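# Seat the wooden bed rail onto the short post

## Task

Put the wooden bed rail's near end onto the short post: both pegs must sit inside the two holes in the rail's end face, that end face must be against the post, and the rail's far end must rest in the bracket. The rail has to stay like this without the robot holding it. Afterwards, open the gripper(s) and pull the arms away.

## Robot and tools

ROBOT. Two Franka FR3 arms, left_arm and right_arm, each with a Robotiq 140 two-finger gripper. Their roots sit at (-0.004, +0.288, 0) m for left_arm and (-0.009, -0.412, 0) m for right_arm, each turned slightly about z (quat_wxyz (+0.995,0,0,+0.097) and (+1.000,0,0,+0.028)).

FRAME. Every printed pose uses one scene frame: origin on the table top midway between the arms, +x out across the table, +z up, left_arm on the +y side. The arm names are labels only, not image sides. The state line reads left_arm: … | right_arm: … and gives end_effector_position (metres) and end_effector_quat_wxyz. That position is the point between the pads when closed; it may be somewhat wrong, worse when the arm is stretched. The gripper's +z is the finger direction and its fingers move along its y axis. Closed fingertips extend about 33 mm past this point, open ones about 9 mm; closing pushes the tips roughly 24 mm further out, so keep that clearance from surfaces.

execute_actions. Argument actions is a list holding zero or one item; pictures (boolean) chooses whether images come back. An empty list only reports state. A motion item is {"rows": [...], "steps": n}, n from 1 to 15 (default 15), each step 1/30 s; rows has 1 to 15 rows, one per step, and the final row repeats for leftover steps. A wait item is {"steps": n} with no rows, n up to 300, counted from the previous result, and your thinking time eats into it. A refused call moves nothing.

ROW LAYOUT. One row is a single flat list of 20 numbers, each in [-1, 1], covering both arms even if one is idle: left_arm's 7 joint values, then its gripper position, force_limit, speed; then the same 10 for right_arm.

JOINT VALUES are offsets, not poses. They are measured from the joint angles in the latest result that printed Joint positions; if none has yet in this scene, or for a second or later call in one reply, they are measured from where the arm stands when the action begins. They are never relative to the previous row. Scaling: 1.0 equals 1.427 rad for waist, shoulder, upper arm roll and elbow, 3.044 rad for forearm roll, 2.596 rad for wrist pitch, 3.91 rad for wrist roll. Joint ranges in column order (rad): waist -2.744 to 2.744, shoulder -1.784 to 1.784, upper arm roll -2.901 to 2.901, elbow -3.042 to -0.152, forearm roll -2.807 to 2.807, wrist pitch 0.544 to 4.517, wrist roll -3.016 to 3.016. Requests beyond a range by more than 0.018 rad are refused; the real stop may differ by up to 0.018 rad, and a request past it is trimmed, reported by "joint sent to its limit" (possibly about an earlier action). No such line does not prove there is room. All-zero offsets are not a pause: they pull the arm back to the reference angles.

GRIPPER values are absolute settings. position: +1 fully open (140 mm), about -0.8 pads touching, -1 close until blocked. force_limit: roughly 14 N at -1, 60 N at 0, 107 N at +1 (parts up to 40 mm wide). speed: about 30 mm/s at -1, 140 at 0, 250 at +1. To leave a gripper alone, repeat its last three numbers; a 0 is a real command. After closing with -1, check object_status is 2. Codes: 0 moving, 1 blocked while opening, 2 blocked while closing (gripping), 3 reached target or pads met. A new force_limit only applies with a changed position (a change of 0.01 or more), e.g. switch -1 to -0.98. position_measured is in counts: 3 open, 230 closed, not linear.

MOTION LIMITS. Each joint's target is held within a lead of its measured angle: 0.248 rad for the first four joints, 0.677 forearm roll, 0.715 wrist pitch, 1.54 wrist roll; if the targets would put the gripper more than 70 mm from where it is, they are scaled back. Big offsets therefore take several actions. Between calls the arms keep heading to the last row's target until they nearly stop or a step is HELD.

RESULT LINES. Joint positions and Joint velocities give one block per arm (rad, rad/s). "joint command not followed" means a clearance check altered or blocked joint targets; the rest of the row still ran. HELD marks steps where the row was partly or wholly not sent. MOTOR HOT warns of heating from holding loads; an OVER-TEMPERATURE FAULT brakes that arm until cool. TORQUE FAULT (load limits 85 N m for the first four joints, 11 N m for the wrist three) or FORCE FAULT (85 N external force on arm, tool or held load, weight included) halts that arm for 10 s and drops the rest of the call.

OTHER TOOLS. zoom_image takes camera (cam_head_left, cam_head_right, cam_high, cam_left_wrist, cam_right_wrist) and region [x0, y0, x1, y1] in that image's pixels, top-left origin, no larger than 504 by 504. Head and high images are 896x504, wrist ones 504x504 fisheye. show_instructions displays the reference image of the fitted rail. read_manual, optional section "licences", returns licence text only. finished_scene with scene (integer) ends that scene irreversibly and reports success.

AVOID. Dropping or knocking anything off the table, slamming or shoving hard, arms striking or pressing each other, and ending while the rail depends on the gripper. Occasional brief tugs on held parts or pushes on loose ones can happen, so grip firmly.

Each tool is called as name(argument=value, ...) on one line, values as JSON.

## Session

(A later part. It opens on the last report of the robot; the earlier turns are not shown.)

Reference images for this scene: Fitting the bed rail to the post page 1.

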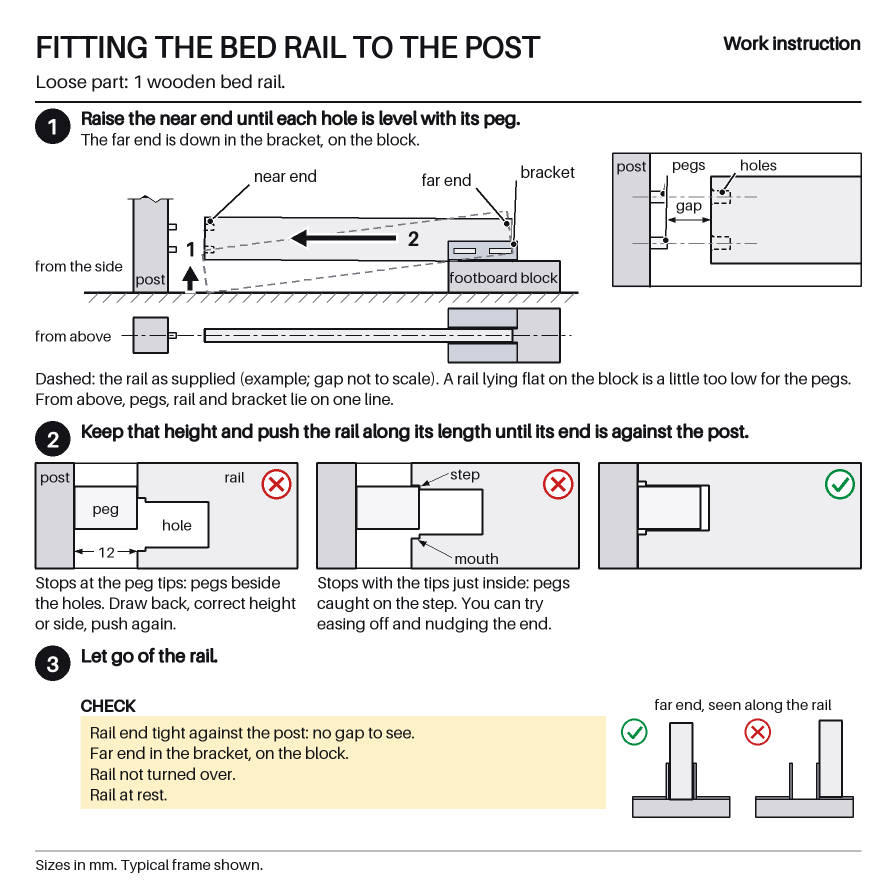

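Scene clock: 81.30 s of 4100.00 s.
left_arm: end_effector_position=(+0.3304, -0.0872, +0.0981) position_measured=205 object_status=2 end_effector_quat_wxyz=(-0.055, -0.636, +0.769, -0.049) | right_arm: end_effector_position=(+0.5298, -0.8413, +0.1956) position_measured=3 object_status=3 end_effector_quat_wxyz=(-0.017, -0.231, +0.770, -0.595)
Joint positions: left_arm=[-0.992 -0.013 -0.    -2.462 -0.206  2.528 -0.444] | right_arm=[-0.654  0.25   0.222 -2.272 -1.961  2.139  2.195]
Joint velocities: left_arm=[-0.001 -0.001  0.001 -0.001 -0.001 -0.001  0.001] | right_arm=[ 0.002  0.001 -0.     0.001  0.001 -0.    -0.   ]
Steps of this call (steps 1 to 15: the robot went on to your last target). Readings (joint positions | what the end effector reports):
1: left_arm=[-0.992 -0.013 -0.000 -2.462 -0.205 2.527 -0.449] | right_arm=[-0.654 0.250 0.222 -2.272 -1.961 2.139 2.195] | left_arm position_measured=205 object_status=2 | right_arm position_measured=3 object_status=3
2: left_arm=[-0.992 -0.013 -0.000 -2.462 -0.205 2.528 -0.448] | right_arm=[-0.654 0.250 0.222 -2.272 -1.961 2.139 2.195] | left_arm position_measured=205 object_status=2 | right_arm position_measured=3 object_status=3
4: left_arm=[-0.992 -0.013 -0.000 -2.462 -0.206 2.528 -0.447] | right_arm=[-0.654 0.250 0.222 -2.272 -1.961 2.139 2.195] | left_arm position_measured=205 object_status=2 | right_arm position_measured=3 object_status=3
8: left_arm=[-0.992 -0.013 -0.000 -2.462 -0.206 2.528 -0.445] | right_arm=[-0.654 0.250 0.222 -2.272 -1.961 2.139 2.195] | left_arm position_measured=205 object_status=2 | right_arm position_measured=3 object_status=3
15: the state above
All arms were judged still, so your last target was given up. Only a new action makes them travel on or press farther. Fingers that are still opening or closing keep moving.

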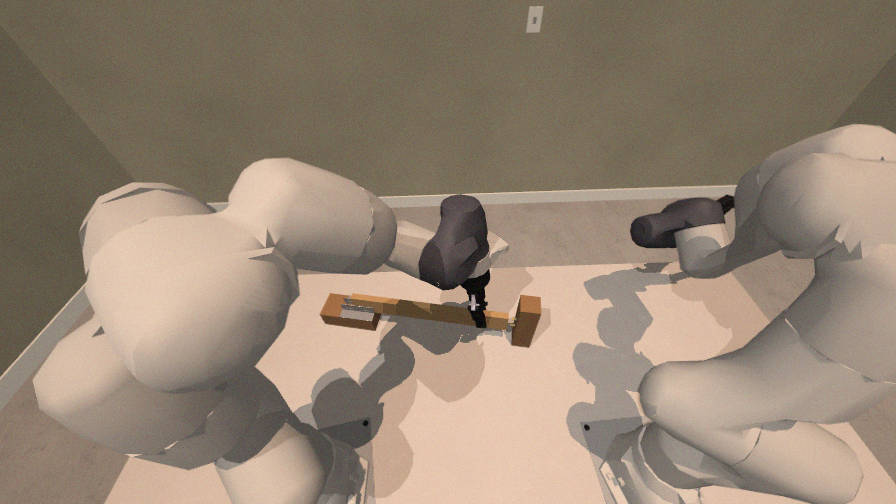

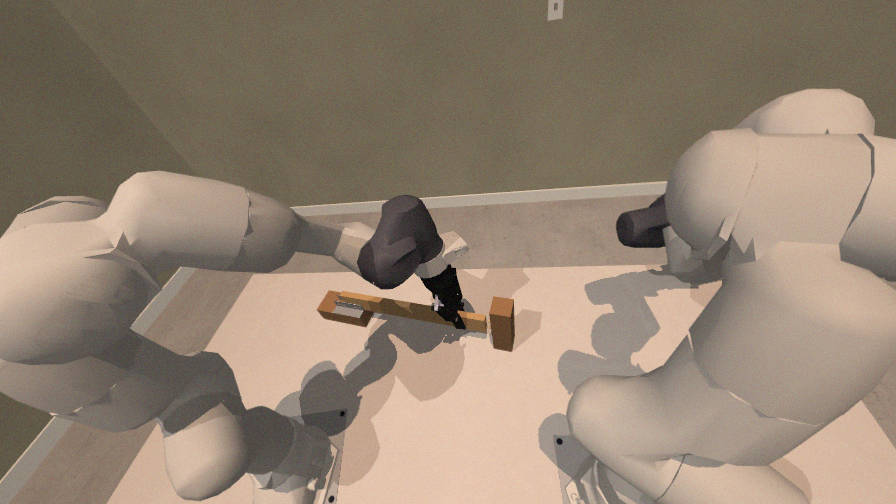

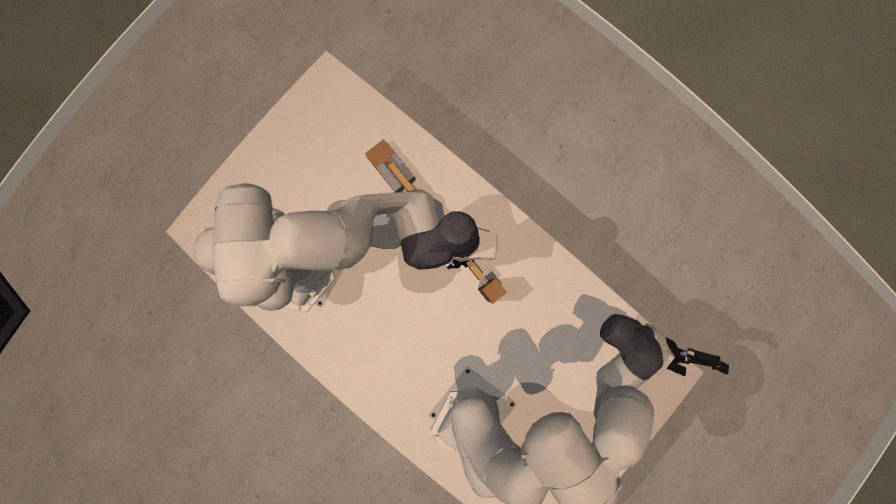

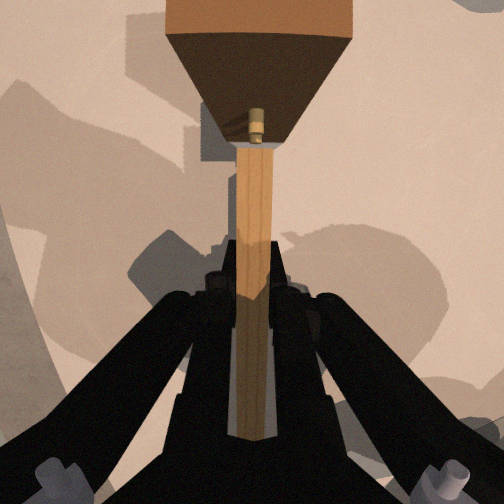

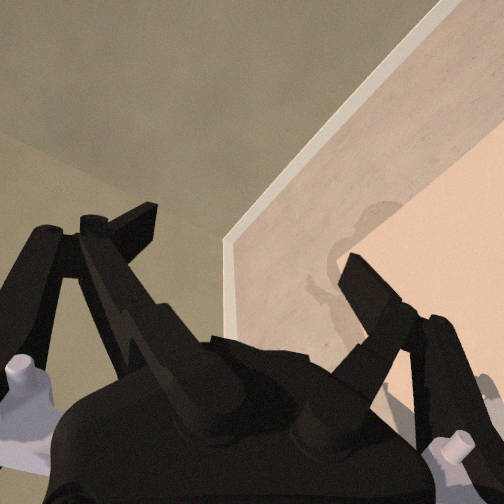

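execute_actions(actions=[{"rows":[[-0.004,0.0005,0,0.006,0,-0.003,-0.003,-1,-0.3,0,0,0,0,0,0,0,0,1,0,0],[-0.008,0.001,0,0.0105,0,-0.0042,-0.0045,-1,-0.3,0,0,0,0,0,0,0,0,1,0,0]]}], pictures=false)

execute_actions(actions=[{"steps":8}])

zoom_image(camera="cam_head_left", region=[475,295,535,345])

zoom_image(camera="cam_left_wrist", region=[200,80,320,200])

Scene clock: 95.47 s of 4100.00 s.
left_arm: end_effector_position=(+0.3285, -0.0929, +0.1009) position_measured=205 object_status=2 end_effector_quat_wxyz=(-0.057, -0.636, +0.768, -0.048) | right_arm: end_effector_position=(+0.5298, -0.8413, +0.1956) position_measured=3 object_status=3 end_effector_quat_wxyz=(-0.017, -0.231, +0.770, -0.595)
Joint positions: left_arm=[-1.002 -0.011  0.    -2.451 -0.207  2.518 -0.456] | right_arm=[-0.654  0.25   0.222 -2.272 -1.961  2.139  2.195]
Joint velocities: left_arm=[-0.001  0.     0.001  0.001 -0.001 -0.002 -0.007] | right_arm=[ 0.002  0.    -0.001 -0.    -0.001 -0.001 -0.   ]
Steps of this call (steps 1 to 90: nothing new was sent; then 10.67 s passed at rest; steps 91 to 105: all 15 steps of this action). Readings (joint positions | what the end effector reports):
91: left_arm=[-0.992 -0.013 -0.000 -2.461 -0.207 2.526 -0.445] | right_arm=[-0.654 0.250 0.222 -2.272 -1.961 2.139 2.195] | left_arm position_measured=205 object_status=2 | right_arm position_measured=3 object_status=3
92: left_arm=[-0.994 -0.012 0.000 -2.459 -0.207 2.525 -0.446] | right_arm=[-0.654 0.250 0.222 -2.272 -1.961 2.139 2.195] | left_arm position_measured=205 object_status=2 | right_arm position_measured=3 object_status=3
94: left_arm=[-0.999 -0.011 0.000 -2.454 -0.207 2.522 -0.449] | right_arm=[-0.654 0.250 0.222 -2.272 -1.961 2.139 2.195] | left_arm position_measured=205 object_status=2 | right_arm position_measured=3 object_status=3
98: left_arm=[-1.001 -0.011 0.000 -2.451 -0.207 2.520 -0.453] | right_arm=[-0.654 0.250 0.222 -2.272 -1.961 2.139 2.195] | left_arm position_measured=205 object_status=2 | right_arm position_measured=3 object_status=3
105: the state above

Scene clock: 95.73 s of 4100.00 s.
left_arm: end_effector_position=(+0.3285, -0.0929, +0.1009) position_measured=205 object_status=2 end_effector_quat_wxyz=(-0.057, -0.636, +0.768, -0.048) | right_arm: end_effector_position=(+0.5298, -0.8413, +0.1956) position_measured=3 object_status=3 end_effector_quat_wxyz=(-0.017, -0.231, +0.770, -0.595)
Joint positions: left_arm=[-1.002 -0.011  0.    -2.45  -0.207  2.518 -0.457] | right_arm=[-0.654  0.25   0.222 -2.272 -1.961  2.139  2.195]
Joint velocities: left_arm=[-0.001 -0.001 -0.001  0.001  0.002 -0.001 -0.002] | right_arm=[-0.001  0.     0.001  0.001 -0.001  0.    -0.001]
Steps of this call (steps 1 to 8: the robot went on to your last target). Readings (joint positions | what the end effector reports):
1: left_arm=[-1.002 -0.011 0.000 -2.451 -0.207 2.518 -0.456] | right_arm=[-0.654 0.250 0.222 -2.272 -1.961 2.139 2.195] | left_arm position_measured=205 object_status=2 | right_arm position_measured=3 object_status=3
2: left_arm=[-1.002 -0.011 0.000 -2.450 -0.207 2.518 -0.456] | right_arm=[-0.654 0.250 0.222 -2.272 -1.961 2.139 2.195] | left_arm position_measured=205 object_status=2 | right_arm position_measured=3 object_status=3
4: left_arm=[-1.002 -0.011 0.000 -2.450 -0.207 2.518 -0.456] | right_arm=[-0.654 0.250 0.222 -2.272 -1.961 2.139 2.195] | left_arm position_measured=205 object_status=2 | right_arm position_measured=3 object_status=3
8: the state above

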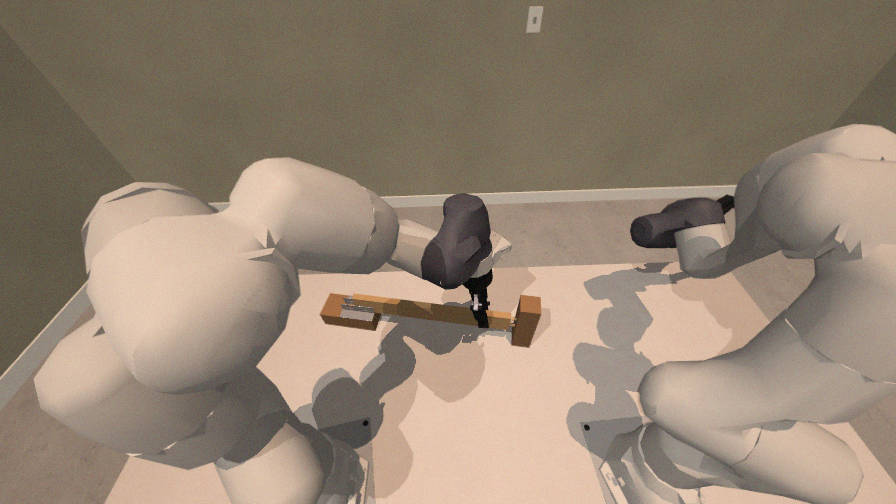

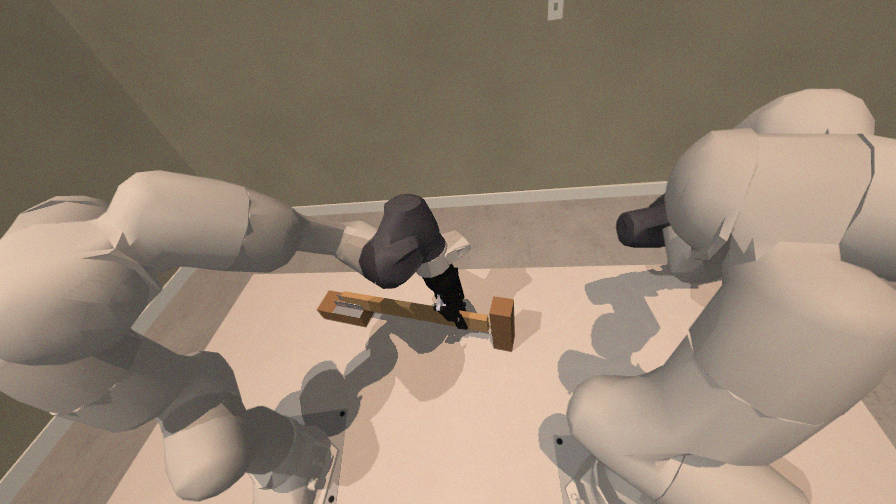

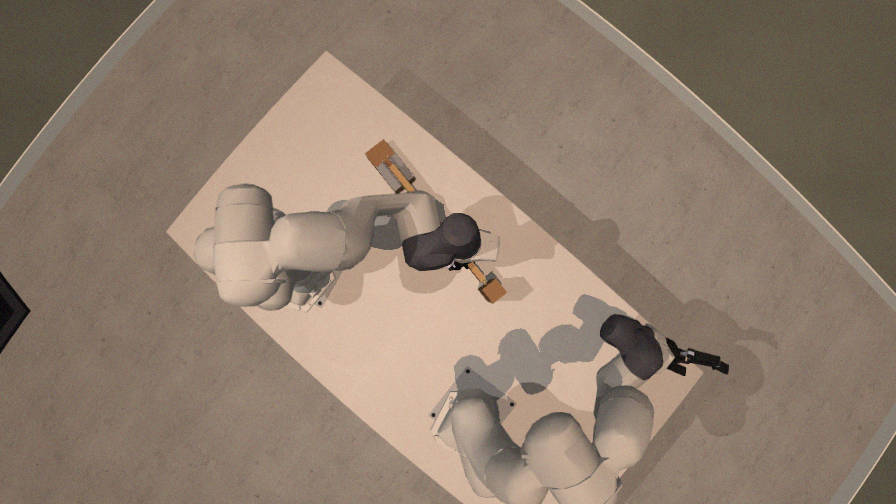

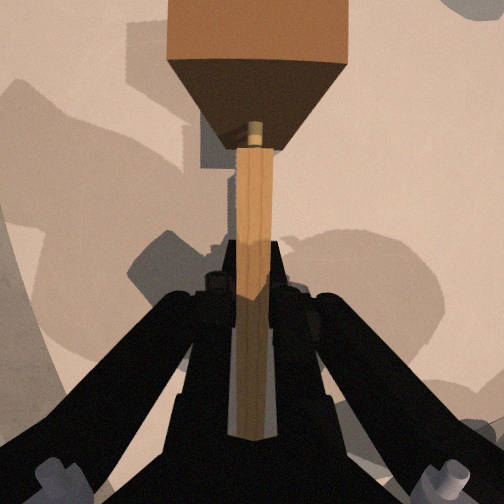

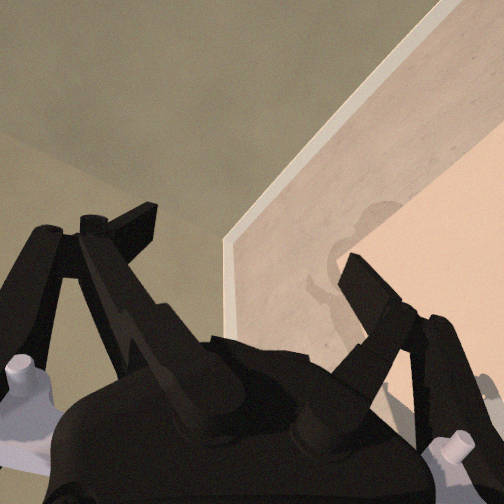

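Region (475, 295, 535, 345) of cam_head_left's 896x504 image, scaled by 8.400, with more detail than that image has.

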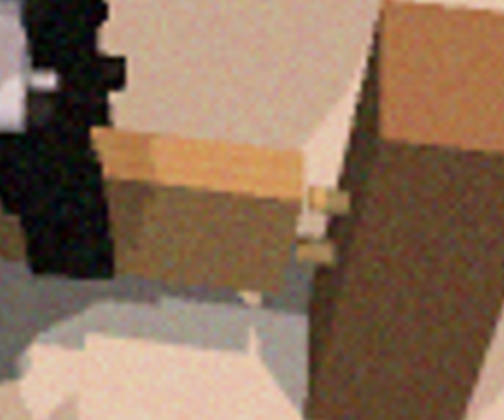

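Region (200, 80, 320, 200) of cam_left_wrist's 504x504 image, scaled by 4.200, with more detail than that image has.

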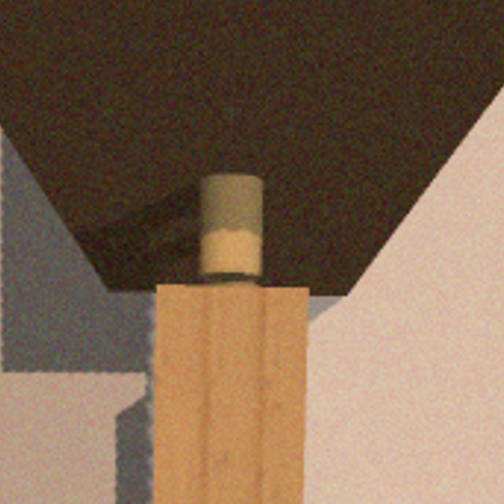

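execute_actions(actions=[{"rows":[[-0.0033,0.0017,0,0.0045,0,0,-0.003,-1,-0.3,0,0,0,0,0,0,0,0,1,0,0],[-0.0033,0.0017,0,0.0045,0,0,-0.003,-1,-0.3,0,0,0,0,0,0,0,0,1,0,0],[-0.0056,0.0038,0,0.007,0,0,-0.004,-1,-0.3,0,0,0,0,0,0,0,0,1,0,0],[-0.0056,0.0038,0,0.007,0,0,-0.004,-1,-0.3,0,0,0,0,0,0,0,0,1,0,0],[-0.0079,0.0058,0,0.0095,0,0,-0.005,-1,-0.3,0,0,0,0,0,0,0,0,1,0,0],[-0.0079,0.0058,0,0.0095,0,0,-0.005,-1,-0.3,0,0,0,0,0,0,0,0,1,0,0],[-0.0102,0.0079,0,0.012,0,0,-0.005,-1,-0.3,0,0,0,0,0,0,0,0,1,0,0]]}])

zoom_image(camera="cam_left_wrist", region=[200,80,320,200])

Scene clock: 106.57 s of 4100.00 s.
left_arm: end_effector_position=(+0.3282, -0.0960, +0.0995) position_measured=205 object_status=2 end_effector_quat_wxyz=(-0.057, -0.638, +0.767, -0.046) | right_arm: end_effector_position=(+0.5298, -0.8413, +0.1956) position_measured=3 object_status=3 end_effector_quat_wxyz=(-0.017, -0.231, +0.770, -0.595)
Joint positions: left_arm=[-1.009  0.     0.003 -2.439 -0.206  2.514 -0.465] | right_arm=[-0.654  0.25   0.222 -2.272 -1.961  2.139  2.195]
Joint velocities: left_arm=[-0.002 -0.     0.002  0.002  0.001 -0.003 -0.001] | right_arm=[ 0.     0.001 -0.    -0.001  0.001 -0.    -0.001]
Steps of this call (steps 1 to 15: the robot went on to your last target; steps 16 to 90: nothing new was sent; then 7.33 s passed at rest; steps 91 to 105: all 15 steps of this action). Readings (joint positions | what the end effector reports):
91: left_arm=[-1.002 -0.010 0.000 -2.450 -0.207 2.518 -0.458] | right_arm=[-0.654 0.250 0.222 -2.272 -1.961 2.139 2.195] | left_arm position_measured=205 object_status=2 | right_arm position_measured=3 object_status=3
92: left_arm=[-1.003 -0.009 0.000 -2.449 -0.207 2.518 -0.458] | right_arm=[-0.654 0.250 0.222 -2.272 -1.961 2.139 2.195] | left_arm position_measured=205 object_status=2 | right_arm position_measured=3 object_status=3
94: left_arm=[-1.006 -0.007 0.000 -2.446 -0.207 2.518 -0.460] | right_arm=[-0.654 0.250 0.222 -2.272 -1.961 2.139 2.195] | left_arm position_measured=205 object_status=2 | right_arm position_measured=3 object_status=3
98: left_arm=[-1.008 -0.002 0.002 -2.441 -0.206 2.516 -0.464] | right_arm=[-0.654 0.250 0.222 -2.272 -1.961 2.139 2.195] | left_arm position_measured=205 object_status=2 | right_arm position_measured=3 object_status=3
105: the state above

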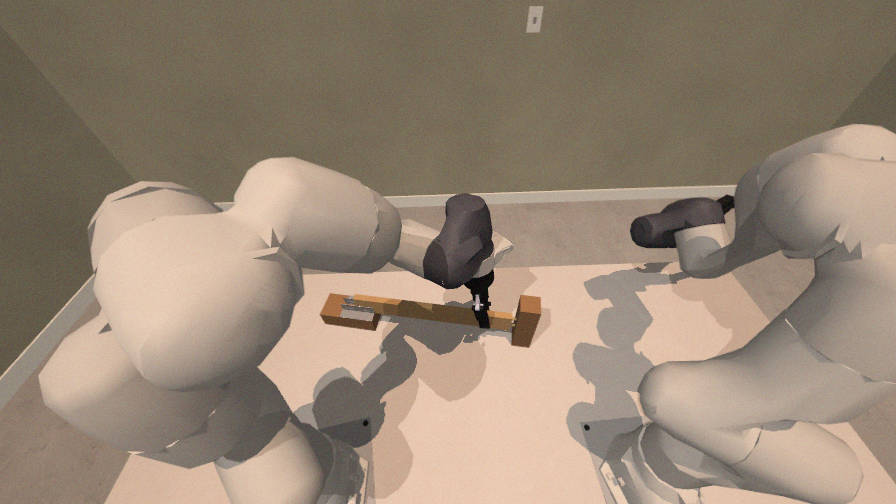

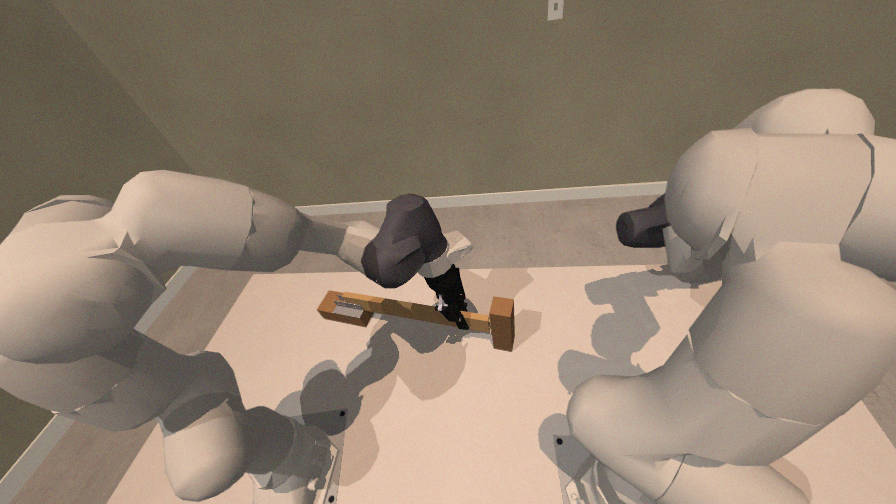

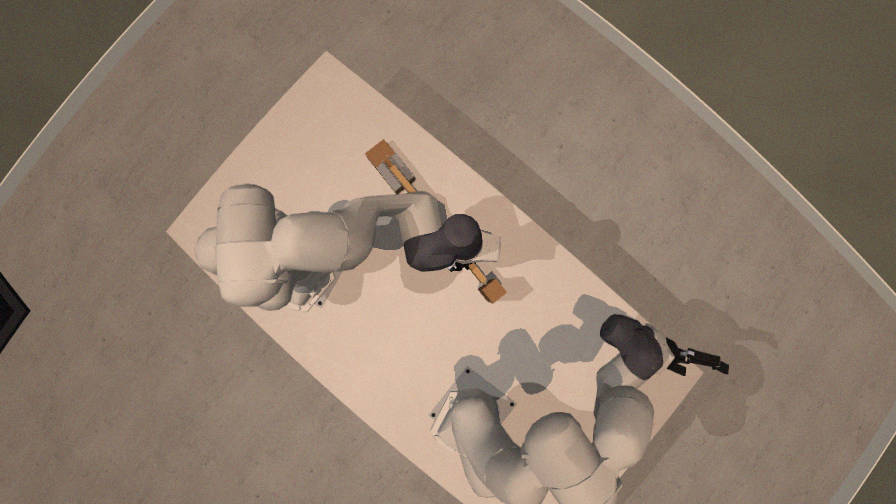

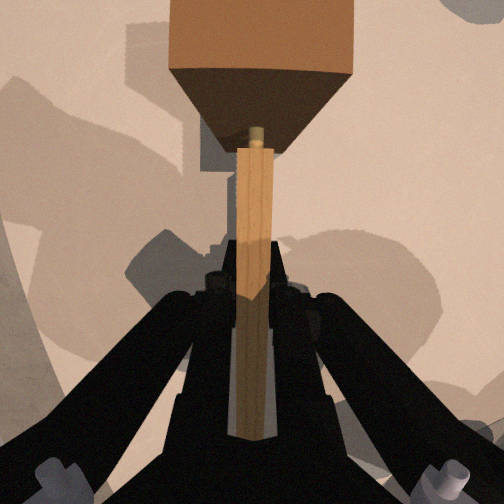

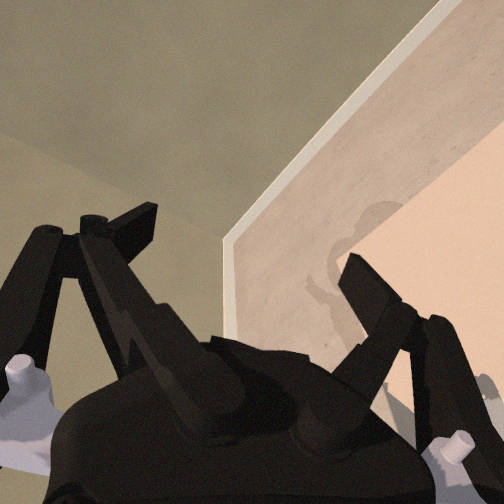

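Region (200, 80, 320, 200) of cam_left_wrist's 504x504 image, scaled by 4.200, with more detail than that image has.

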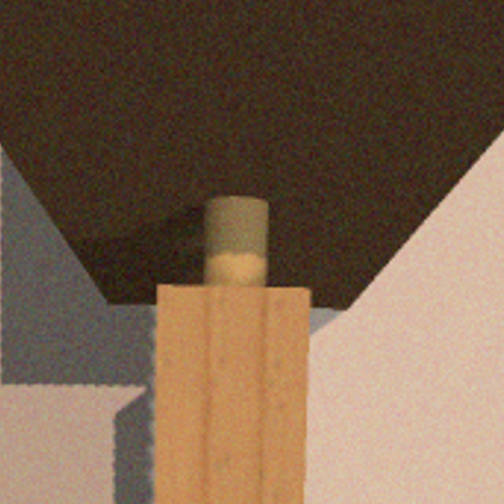

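execute_actions(actions=[{"rows":[[0,-0.005,0,-0.002,0,0.0007,0.0015,-1,-0.3,0,0,0,0,0,0,0,0,1,0,0],[0,-0.0095,0,-0.004,0,0.0007,0.0015,-1,-0.3,0,0,0,0,0,0,0,0,1,0,0]]}])

zoom_image(camera="cam_left_wrist", region=[200,80,320,200])

zoom_image(camera="cam_head_left", region=[490,305,530,335])

Scene clock: 115.33 s of 4100.00 s.
left_arm: end_effector_position=(+0.3276, -0.0953, +0.1020) position_measured=205 object_status=2 end_effector_quat_wxyz=(-0.057, -0.637, +0.768, -0.048) | right_arm: end_effector_position=(+0.5298, -0.8413, +0.1956) position_measured=3 object_status=3 end_effector_quat_wxyz=(-0.017, -0.231, +0.770, -0.595)
Joint positions: left_arm=[-1.009 -0.01   0.004 -2.445 -0.206  2.513 -0.462] | right_arm=[-0.654  0.25   0.222 -2.272 -1.961  2.139  2.195]
Joint velocities: left_arm=[ 0.002 -0.     0.002 -0.001 -0.     0.     0.003] | right_arm=[ 0.001 -0.    -0.001 -0.    -0.001  0.     0.001]
Steps of this call (steps 1 to 15: the robot went on to your last target; steps 16 to 90: nothing new was sent; then 5.27 s passed at rest; steps 91 to 105: all 15 steps of this action). Readings (joint positions | what the end effector reports):
91: left_arm=[-1.009 -0.000 0.004 -2.440 -0.206 2.513 -0.465] | right_arm=[-0.654 0.250 0.222 -2.272 -1.961 2.139 2.195] | left_arm position_measured=205 object_status=2 | right_arm position_measured=3 object_status=3
92: left_arm=[-1.009 -0.002 0.004 -2.441 -0.206 2.513 -0.464] | right_arm=[-0.654 0.250 0.222 -2.272 -1.961 2.139 2.195] | left_arm position_measured=205 object_status=2 | right_arm position_measured=3 object_status=3
94: left_arm=[-1.009 -0.006 0.004 -2.444 -0.206 2.513 -0.463] | right_arm=[-0.654 0.250 0.222 -2.272 -1.961 2.139 2.195] | left_arm position_measured=205 object_status=2 | right_arm position_measured=3 object_status=3
98: left_arm=[-1.009 -0.009 0.004 -2.445 -0.206 2.513 -0.463] | right_arm=[-0.654 0.250 0.222 -2.272 -1.961 2.139 2.195] | left_arm position_measured=205 object_status=2 | right_arm position_measured=3 object_status=3
105: the state above

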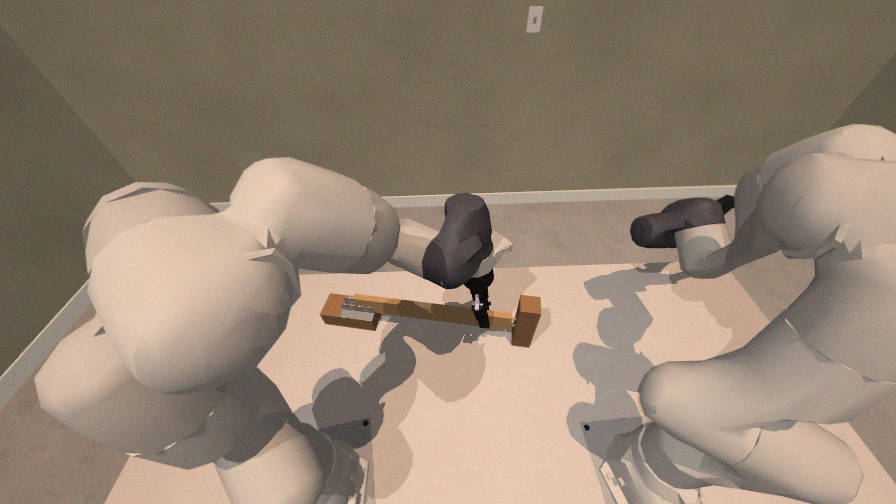

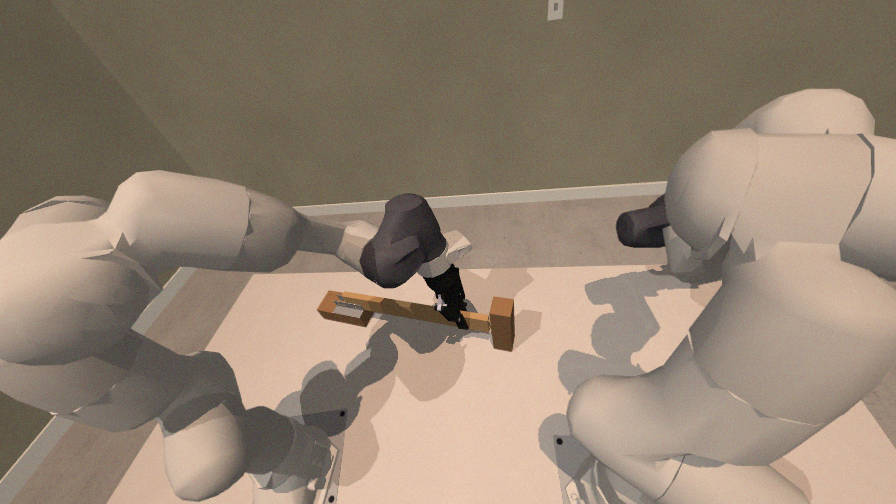

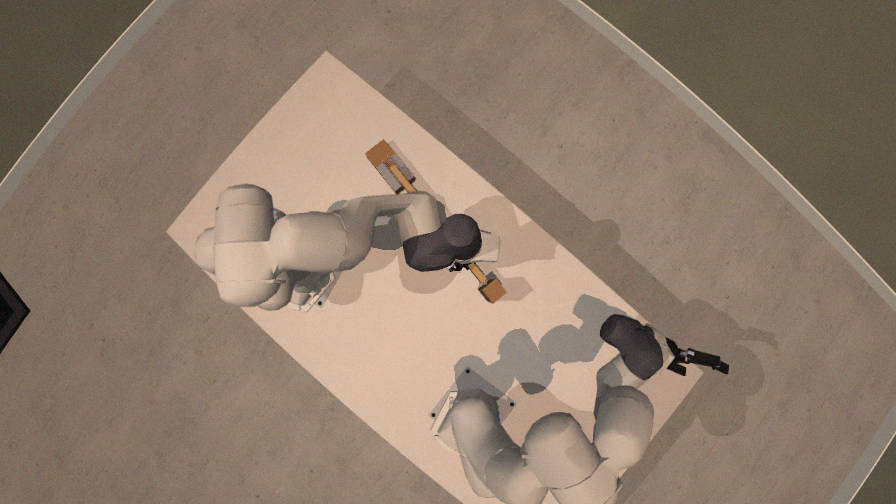

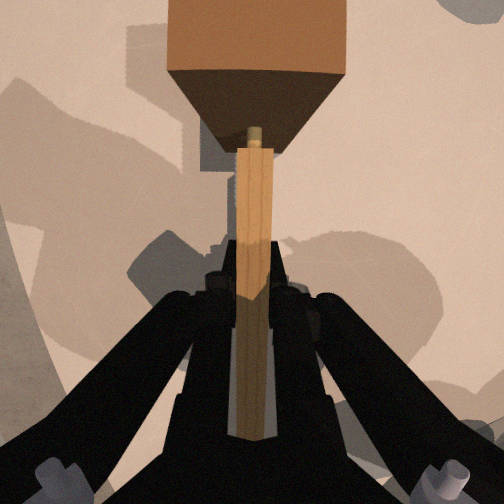

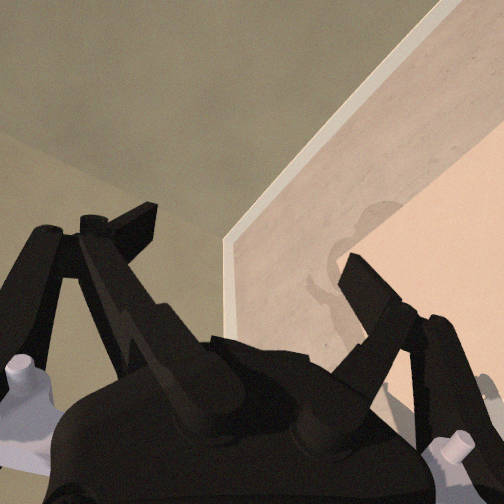

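Region (200, 80, 320, 200) of cam_left_wrist's 504x504 image, scaled by 4.200, with more detail than that image has.

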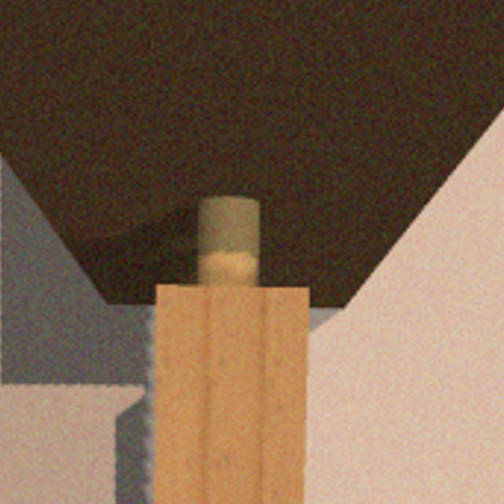

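Region (490, 305, 530, 335) of cam_head_left's 896x504 image, scaled by 12.600, with more detail than that image has; it fills the top 378 rows of this view, and the rest is white.

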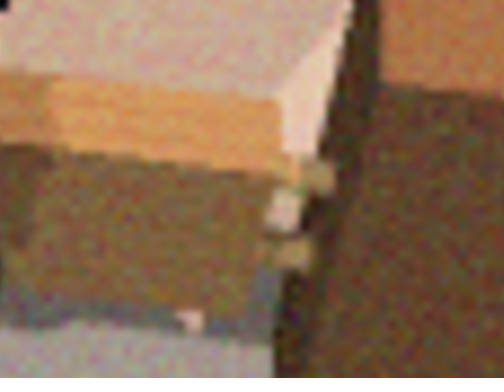

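execute_actions(actions=[{"rows":[[0,0,0,0.0033,0,0.001,-0.001,-1,-0.3,0,0,0,0,0,0,0,0,1,0,0],[0,0,0,0.0033,0,0.001,-0.001,-1,-0.3,0,0,0,0,0,0,0,0,1,0,0],[0,0,0,0.0033,0,0.001,-0.001,-1,-0.3,0,0,0,0,0,0,0,0,1,0,0],[-0.0033,0.002,-0.001,0.0055,0,0.001,-0.002,-1,-0.3,0,0,0,0,0,0,0,0,1,0,0],[-0.0033,0.002,-0.001,0.0055,0,0.001,-0.002,-1,-0.3,0,0,0,0,0,0,0,0,1,0,0],[-0.0056,0.004,-0.001,0.008,0,0.001,-0.003,-1,-0.3,0,0,0,0,0,0,0,0,1,0,0]]}])

zoom_image(camera="cam_left_wrist", region=[200,80,320,200])

Scene clock: 125.47 s of 4100.00 s.
left_arm: end_effector_position=(+0.3272, -0.0992, +0.1019) position_measured=205 object_status=2 end_effector_quat_wxyz=(-0.057, -0.636, +0.768, -0.048) | right_arm: end_effector_position=(+0.5298, -0.8413, +0.1956) position_measured=3 object_status=3 end_effector_quat_wxyz=(-0.017, -0.231, +0.770, -0.595)
Joint positions: left_arm=[-1.015 -0.003  0.004 -2.437 -0.206  2.514 -0.468] | right_arm=[-0.654  0.25   0.222 -2.272 -1.961  2.139  2.195]
Joint velocities: left_arm=[ 0.    -0.001  0.     0.002 -0.    -0.001 -0.006] | right_arm=[-0.001 -0.     0.    -0.001 -0.     0.001 -0.003]
Steps of this call (steps 1 to 15: the robot went on to your last target; steps 16 to 90: nothing new was sent; then 6.63 s passed at rest; steps 91 to 105: all 15 steps of this action). Readings (joint positions | what the end effector reports):
91: left_arm=[-1.009 -0.009 0.004 -2.445 -0.206 2.513 -0.462] | right_arm=[-0.654 0.250 0.222 -2.272 -1.961 2.139 2.195] | left_arm position_measured=205 object_status=2 | right_arm position_measured=3 object_status=3
92: left_arm=[-1.009 -0.009 0.004 -2.445 -0.206 2.513 -0.462] | right_arm=[-0.654 0.250 0.222 -2.272 -1.961 2.139 2.195] | left_arm position_measured=205 object_status=2 | right_arm position_measured=3 object_status=3
94: left_arm=[-1.010 -0.008 0.004 -2.443 -0.206 2.513 -0.463] | right_arm=[-0.654 0.250 0.222 -2.272 -1.961 2.139 2.195] | left_arm position_measured=205 object_status=2 | right_arm position_measured=3 object_status=3
98: left_arm=[-1.013 -0.004 0.004 -2.439 -0.206 2.514 -0.465] | right_arm=[-0.654 0.250 0.222 -2.272 -1.961 2.139 2.195] | left_arm position_measured=205 object_status=2 | right_arm position_measured=3 object_status=3
105: the state above

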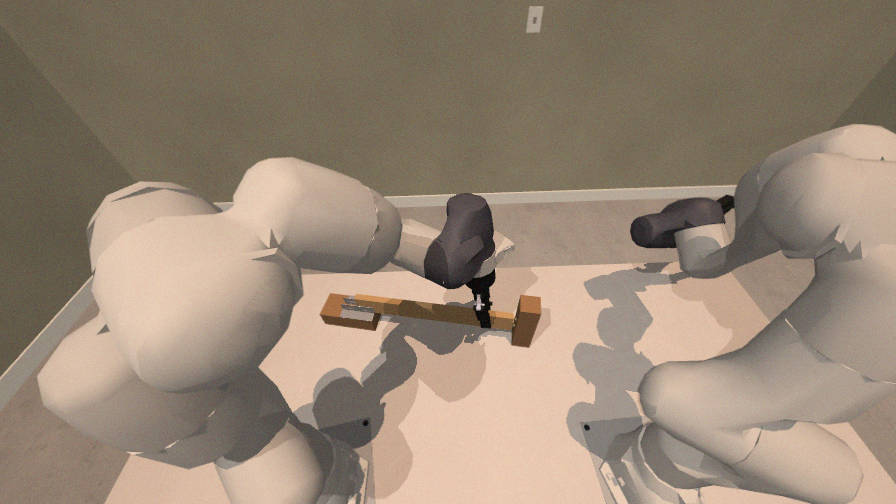

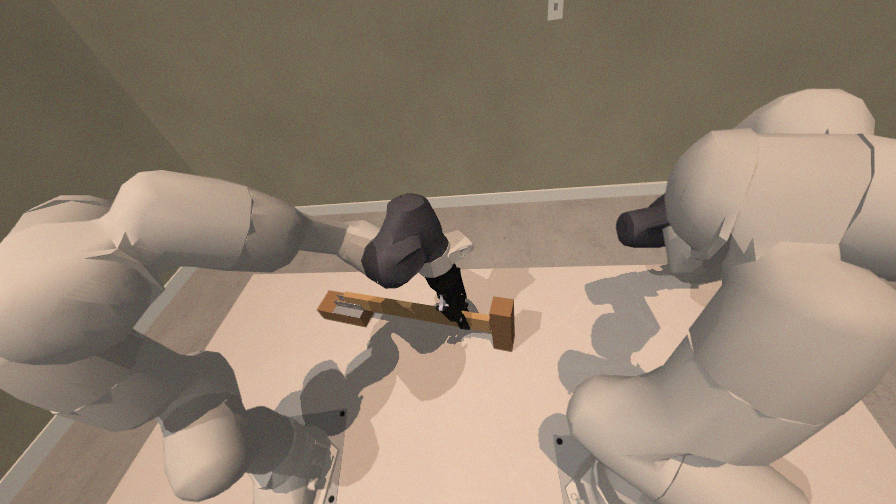

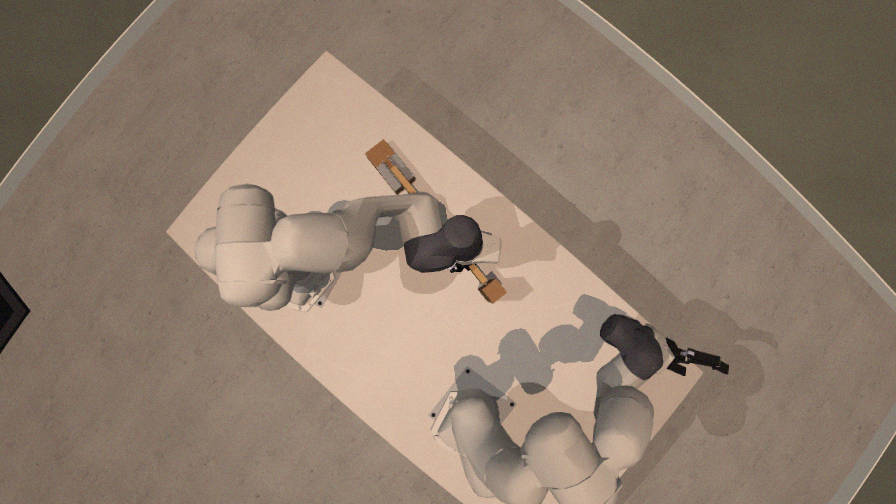

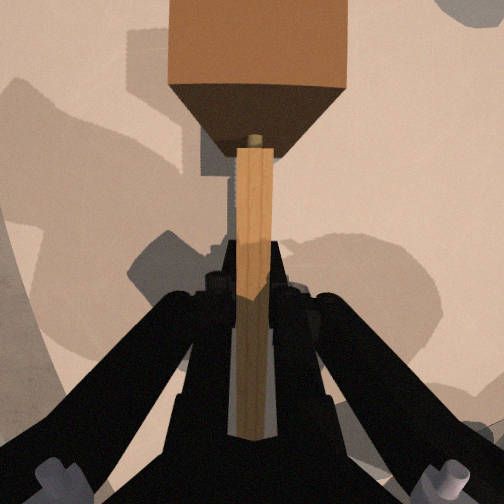

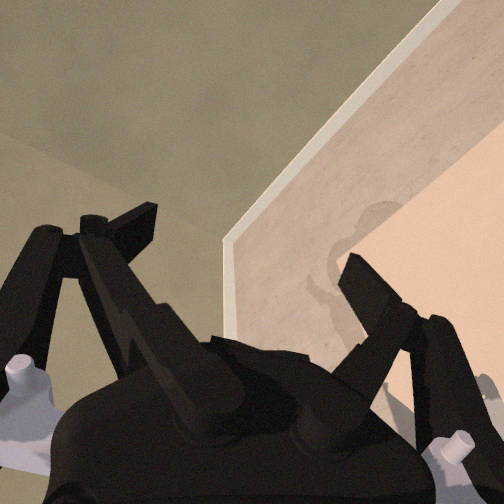

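Region (200, 80, 320, 200) of cam_left_wrist's 504x504 image, scaled by 4.200, with more detail than that image has.

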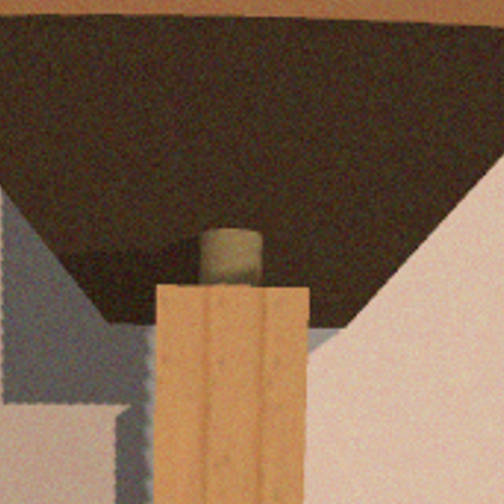

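execute_actions(actions=[{"rows":[[-0.0033,0.0015,-0.001,0.0045,0,0.001,-0.003,-1,-0.3,0,0,0,0,0,0,0,0,1,0,0],[-0.0056,0.0035,-0.001,0.007,0,0.001,-0.004,-1,-0.3,0,0,0,0,0,0,0,0,1,0,0],[-0.0079,0.0055,-0.001,0.0095,0,0.001,-0.005,-1,-0.3,0,0,0,0,0,0,0,0,1,0,0],[-0.0102,0.0075,-0.001,0.012,0,0.001,-0.005,-1,-0.3,0,0,0,0,0,0,0,0,1,0,0],[-0.0102,0.0075,-0.001,0.012,0,0.001,-0.005,-1,-0.3,0,0,0,0,0,0,0,0,1,0,0],[-0.012,0.009,-0.001,0.014,0,0.001,-0.0055,-1,-0.3,0,0,0,0,0,0,0,0,1,0,0],[-0.014,0.0098,-0.001,0.0155,0,0.001,-0.0055,-1,-0.3,0,0,0,0,0,0,0,0,1,0,0]]}], pictures=false)

Scene clock: 140.57 s of 4100.00 s.
left_arm: end_effector_position=(+0.3257, -0.1076, +0.1016) position_measured=205 object_status=2 end_effector_quat_wxyz=(-0.058, -0.636, +0.768, -0.048) | right_arm: end_effector_position=(+0.5298, -0.8413, +0.1956) position_measured=3 object_status=3 end_effector_quat_wxyz=(-0.017, -0.231, +0.770, -0.595)
Joint positions: left_arm=[-1.03   0.011  0.005 -2.421 -0.206  2.512 -0.482] | right_arm=[-0.654  0.25   0.222 -2.272 -1.961  2.139  2.195]
Joint velocities: left_arm=[ 0.     0.001  0.001  0.001 -0.001 -0.002 -0.008] | right_arm=[-0.001  0.     0.001  0.     0.    -0.002 -0.   ]
Steps of this call (steps 1 to 15: the robot went on to your last target; steps 16 to 90: nothing new was sent; then 11.60 s passed at rest; steps 91 to 105: all 15 steps of this action). Readings (joint positions | what the end effector reports):
91: left_arm=[-1.016 -0.002 0.004 -2.436 -0.206 2.514 -0.470] | right_arm=[-0.654 0.250 0.222 -2.272 -1.961 2.139 2.195] | left_arm position_measured=205 object_status=2 | right_arm position_measured=3 object_status=3
92: left_arm=[-1.017 -0.001 0.004 -2.435 -0.206 2.514 -0.471] | right_arm=[-0.654 0.250 0.222 -2.272 -1.961 2.139 2.195] | left_arm position_measured=205 object_status=2 | right_arm position_measured=3 object_status=3
94: left_arm=[-1.022 0.003 0.004 -2.430 -0.206 2.514 -0.473] | right_arm=[-0.654 0.250 0.222 -2.272 -1.961 2.139 2.195] | left_arm position_measured=205 object_status=2 | right_arm position_measured=3 object_status=3
98: left_arm=[-1.029 0.010 0.004 -2.422 -0.206 2.514 -0.479] | right_arm=[-0.654 0.250 0.222 -2.272 -1.961 2.139 2.195] | left_arm position_measured=205 object_status=2 | right_arm position_measured=3 object_status=3
105: the state above


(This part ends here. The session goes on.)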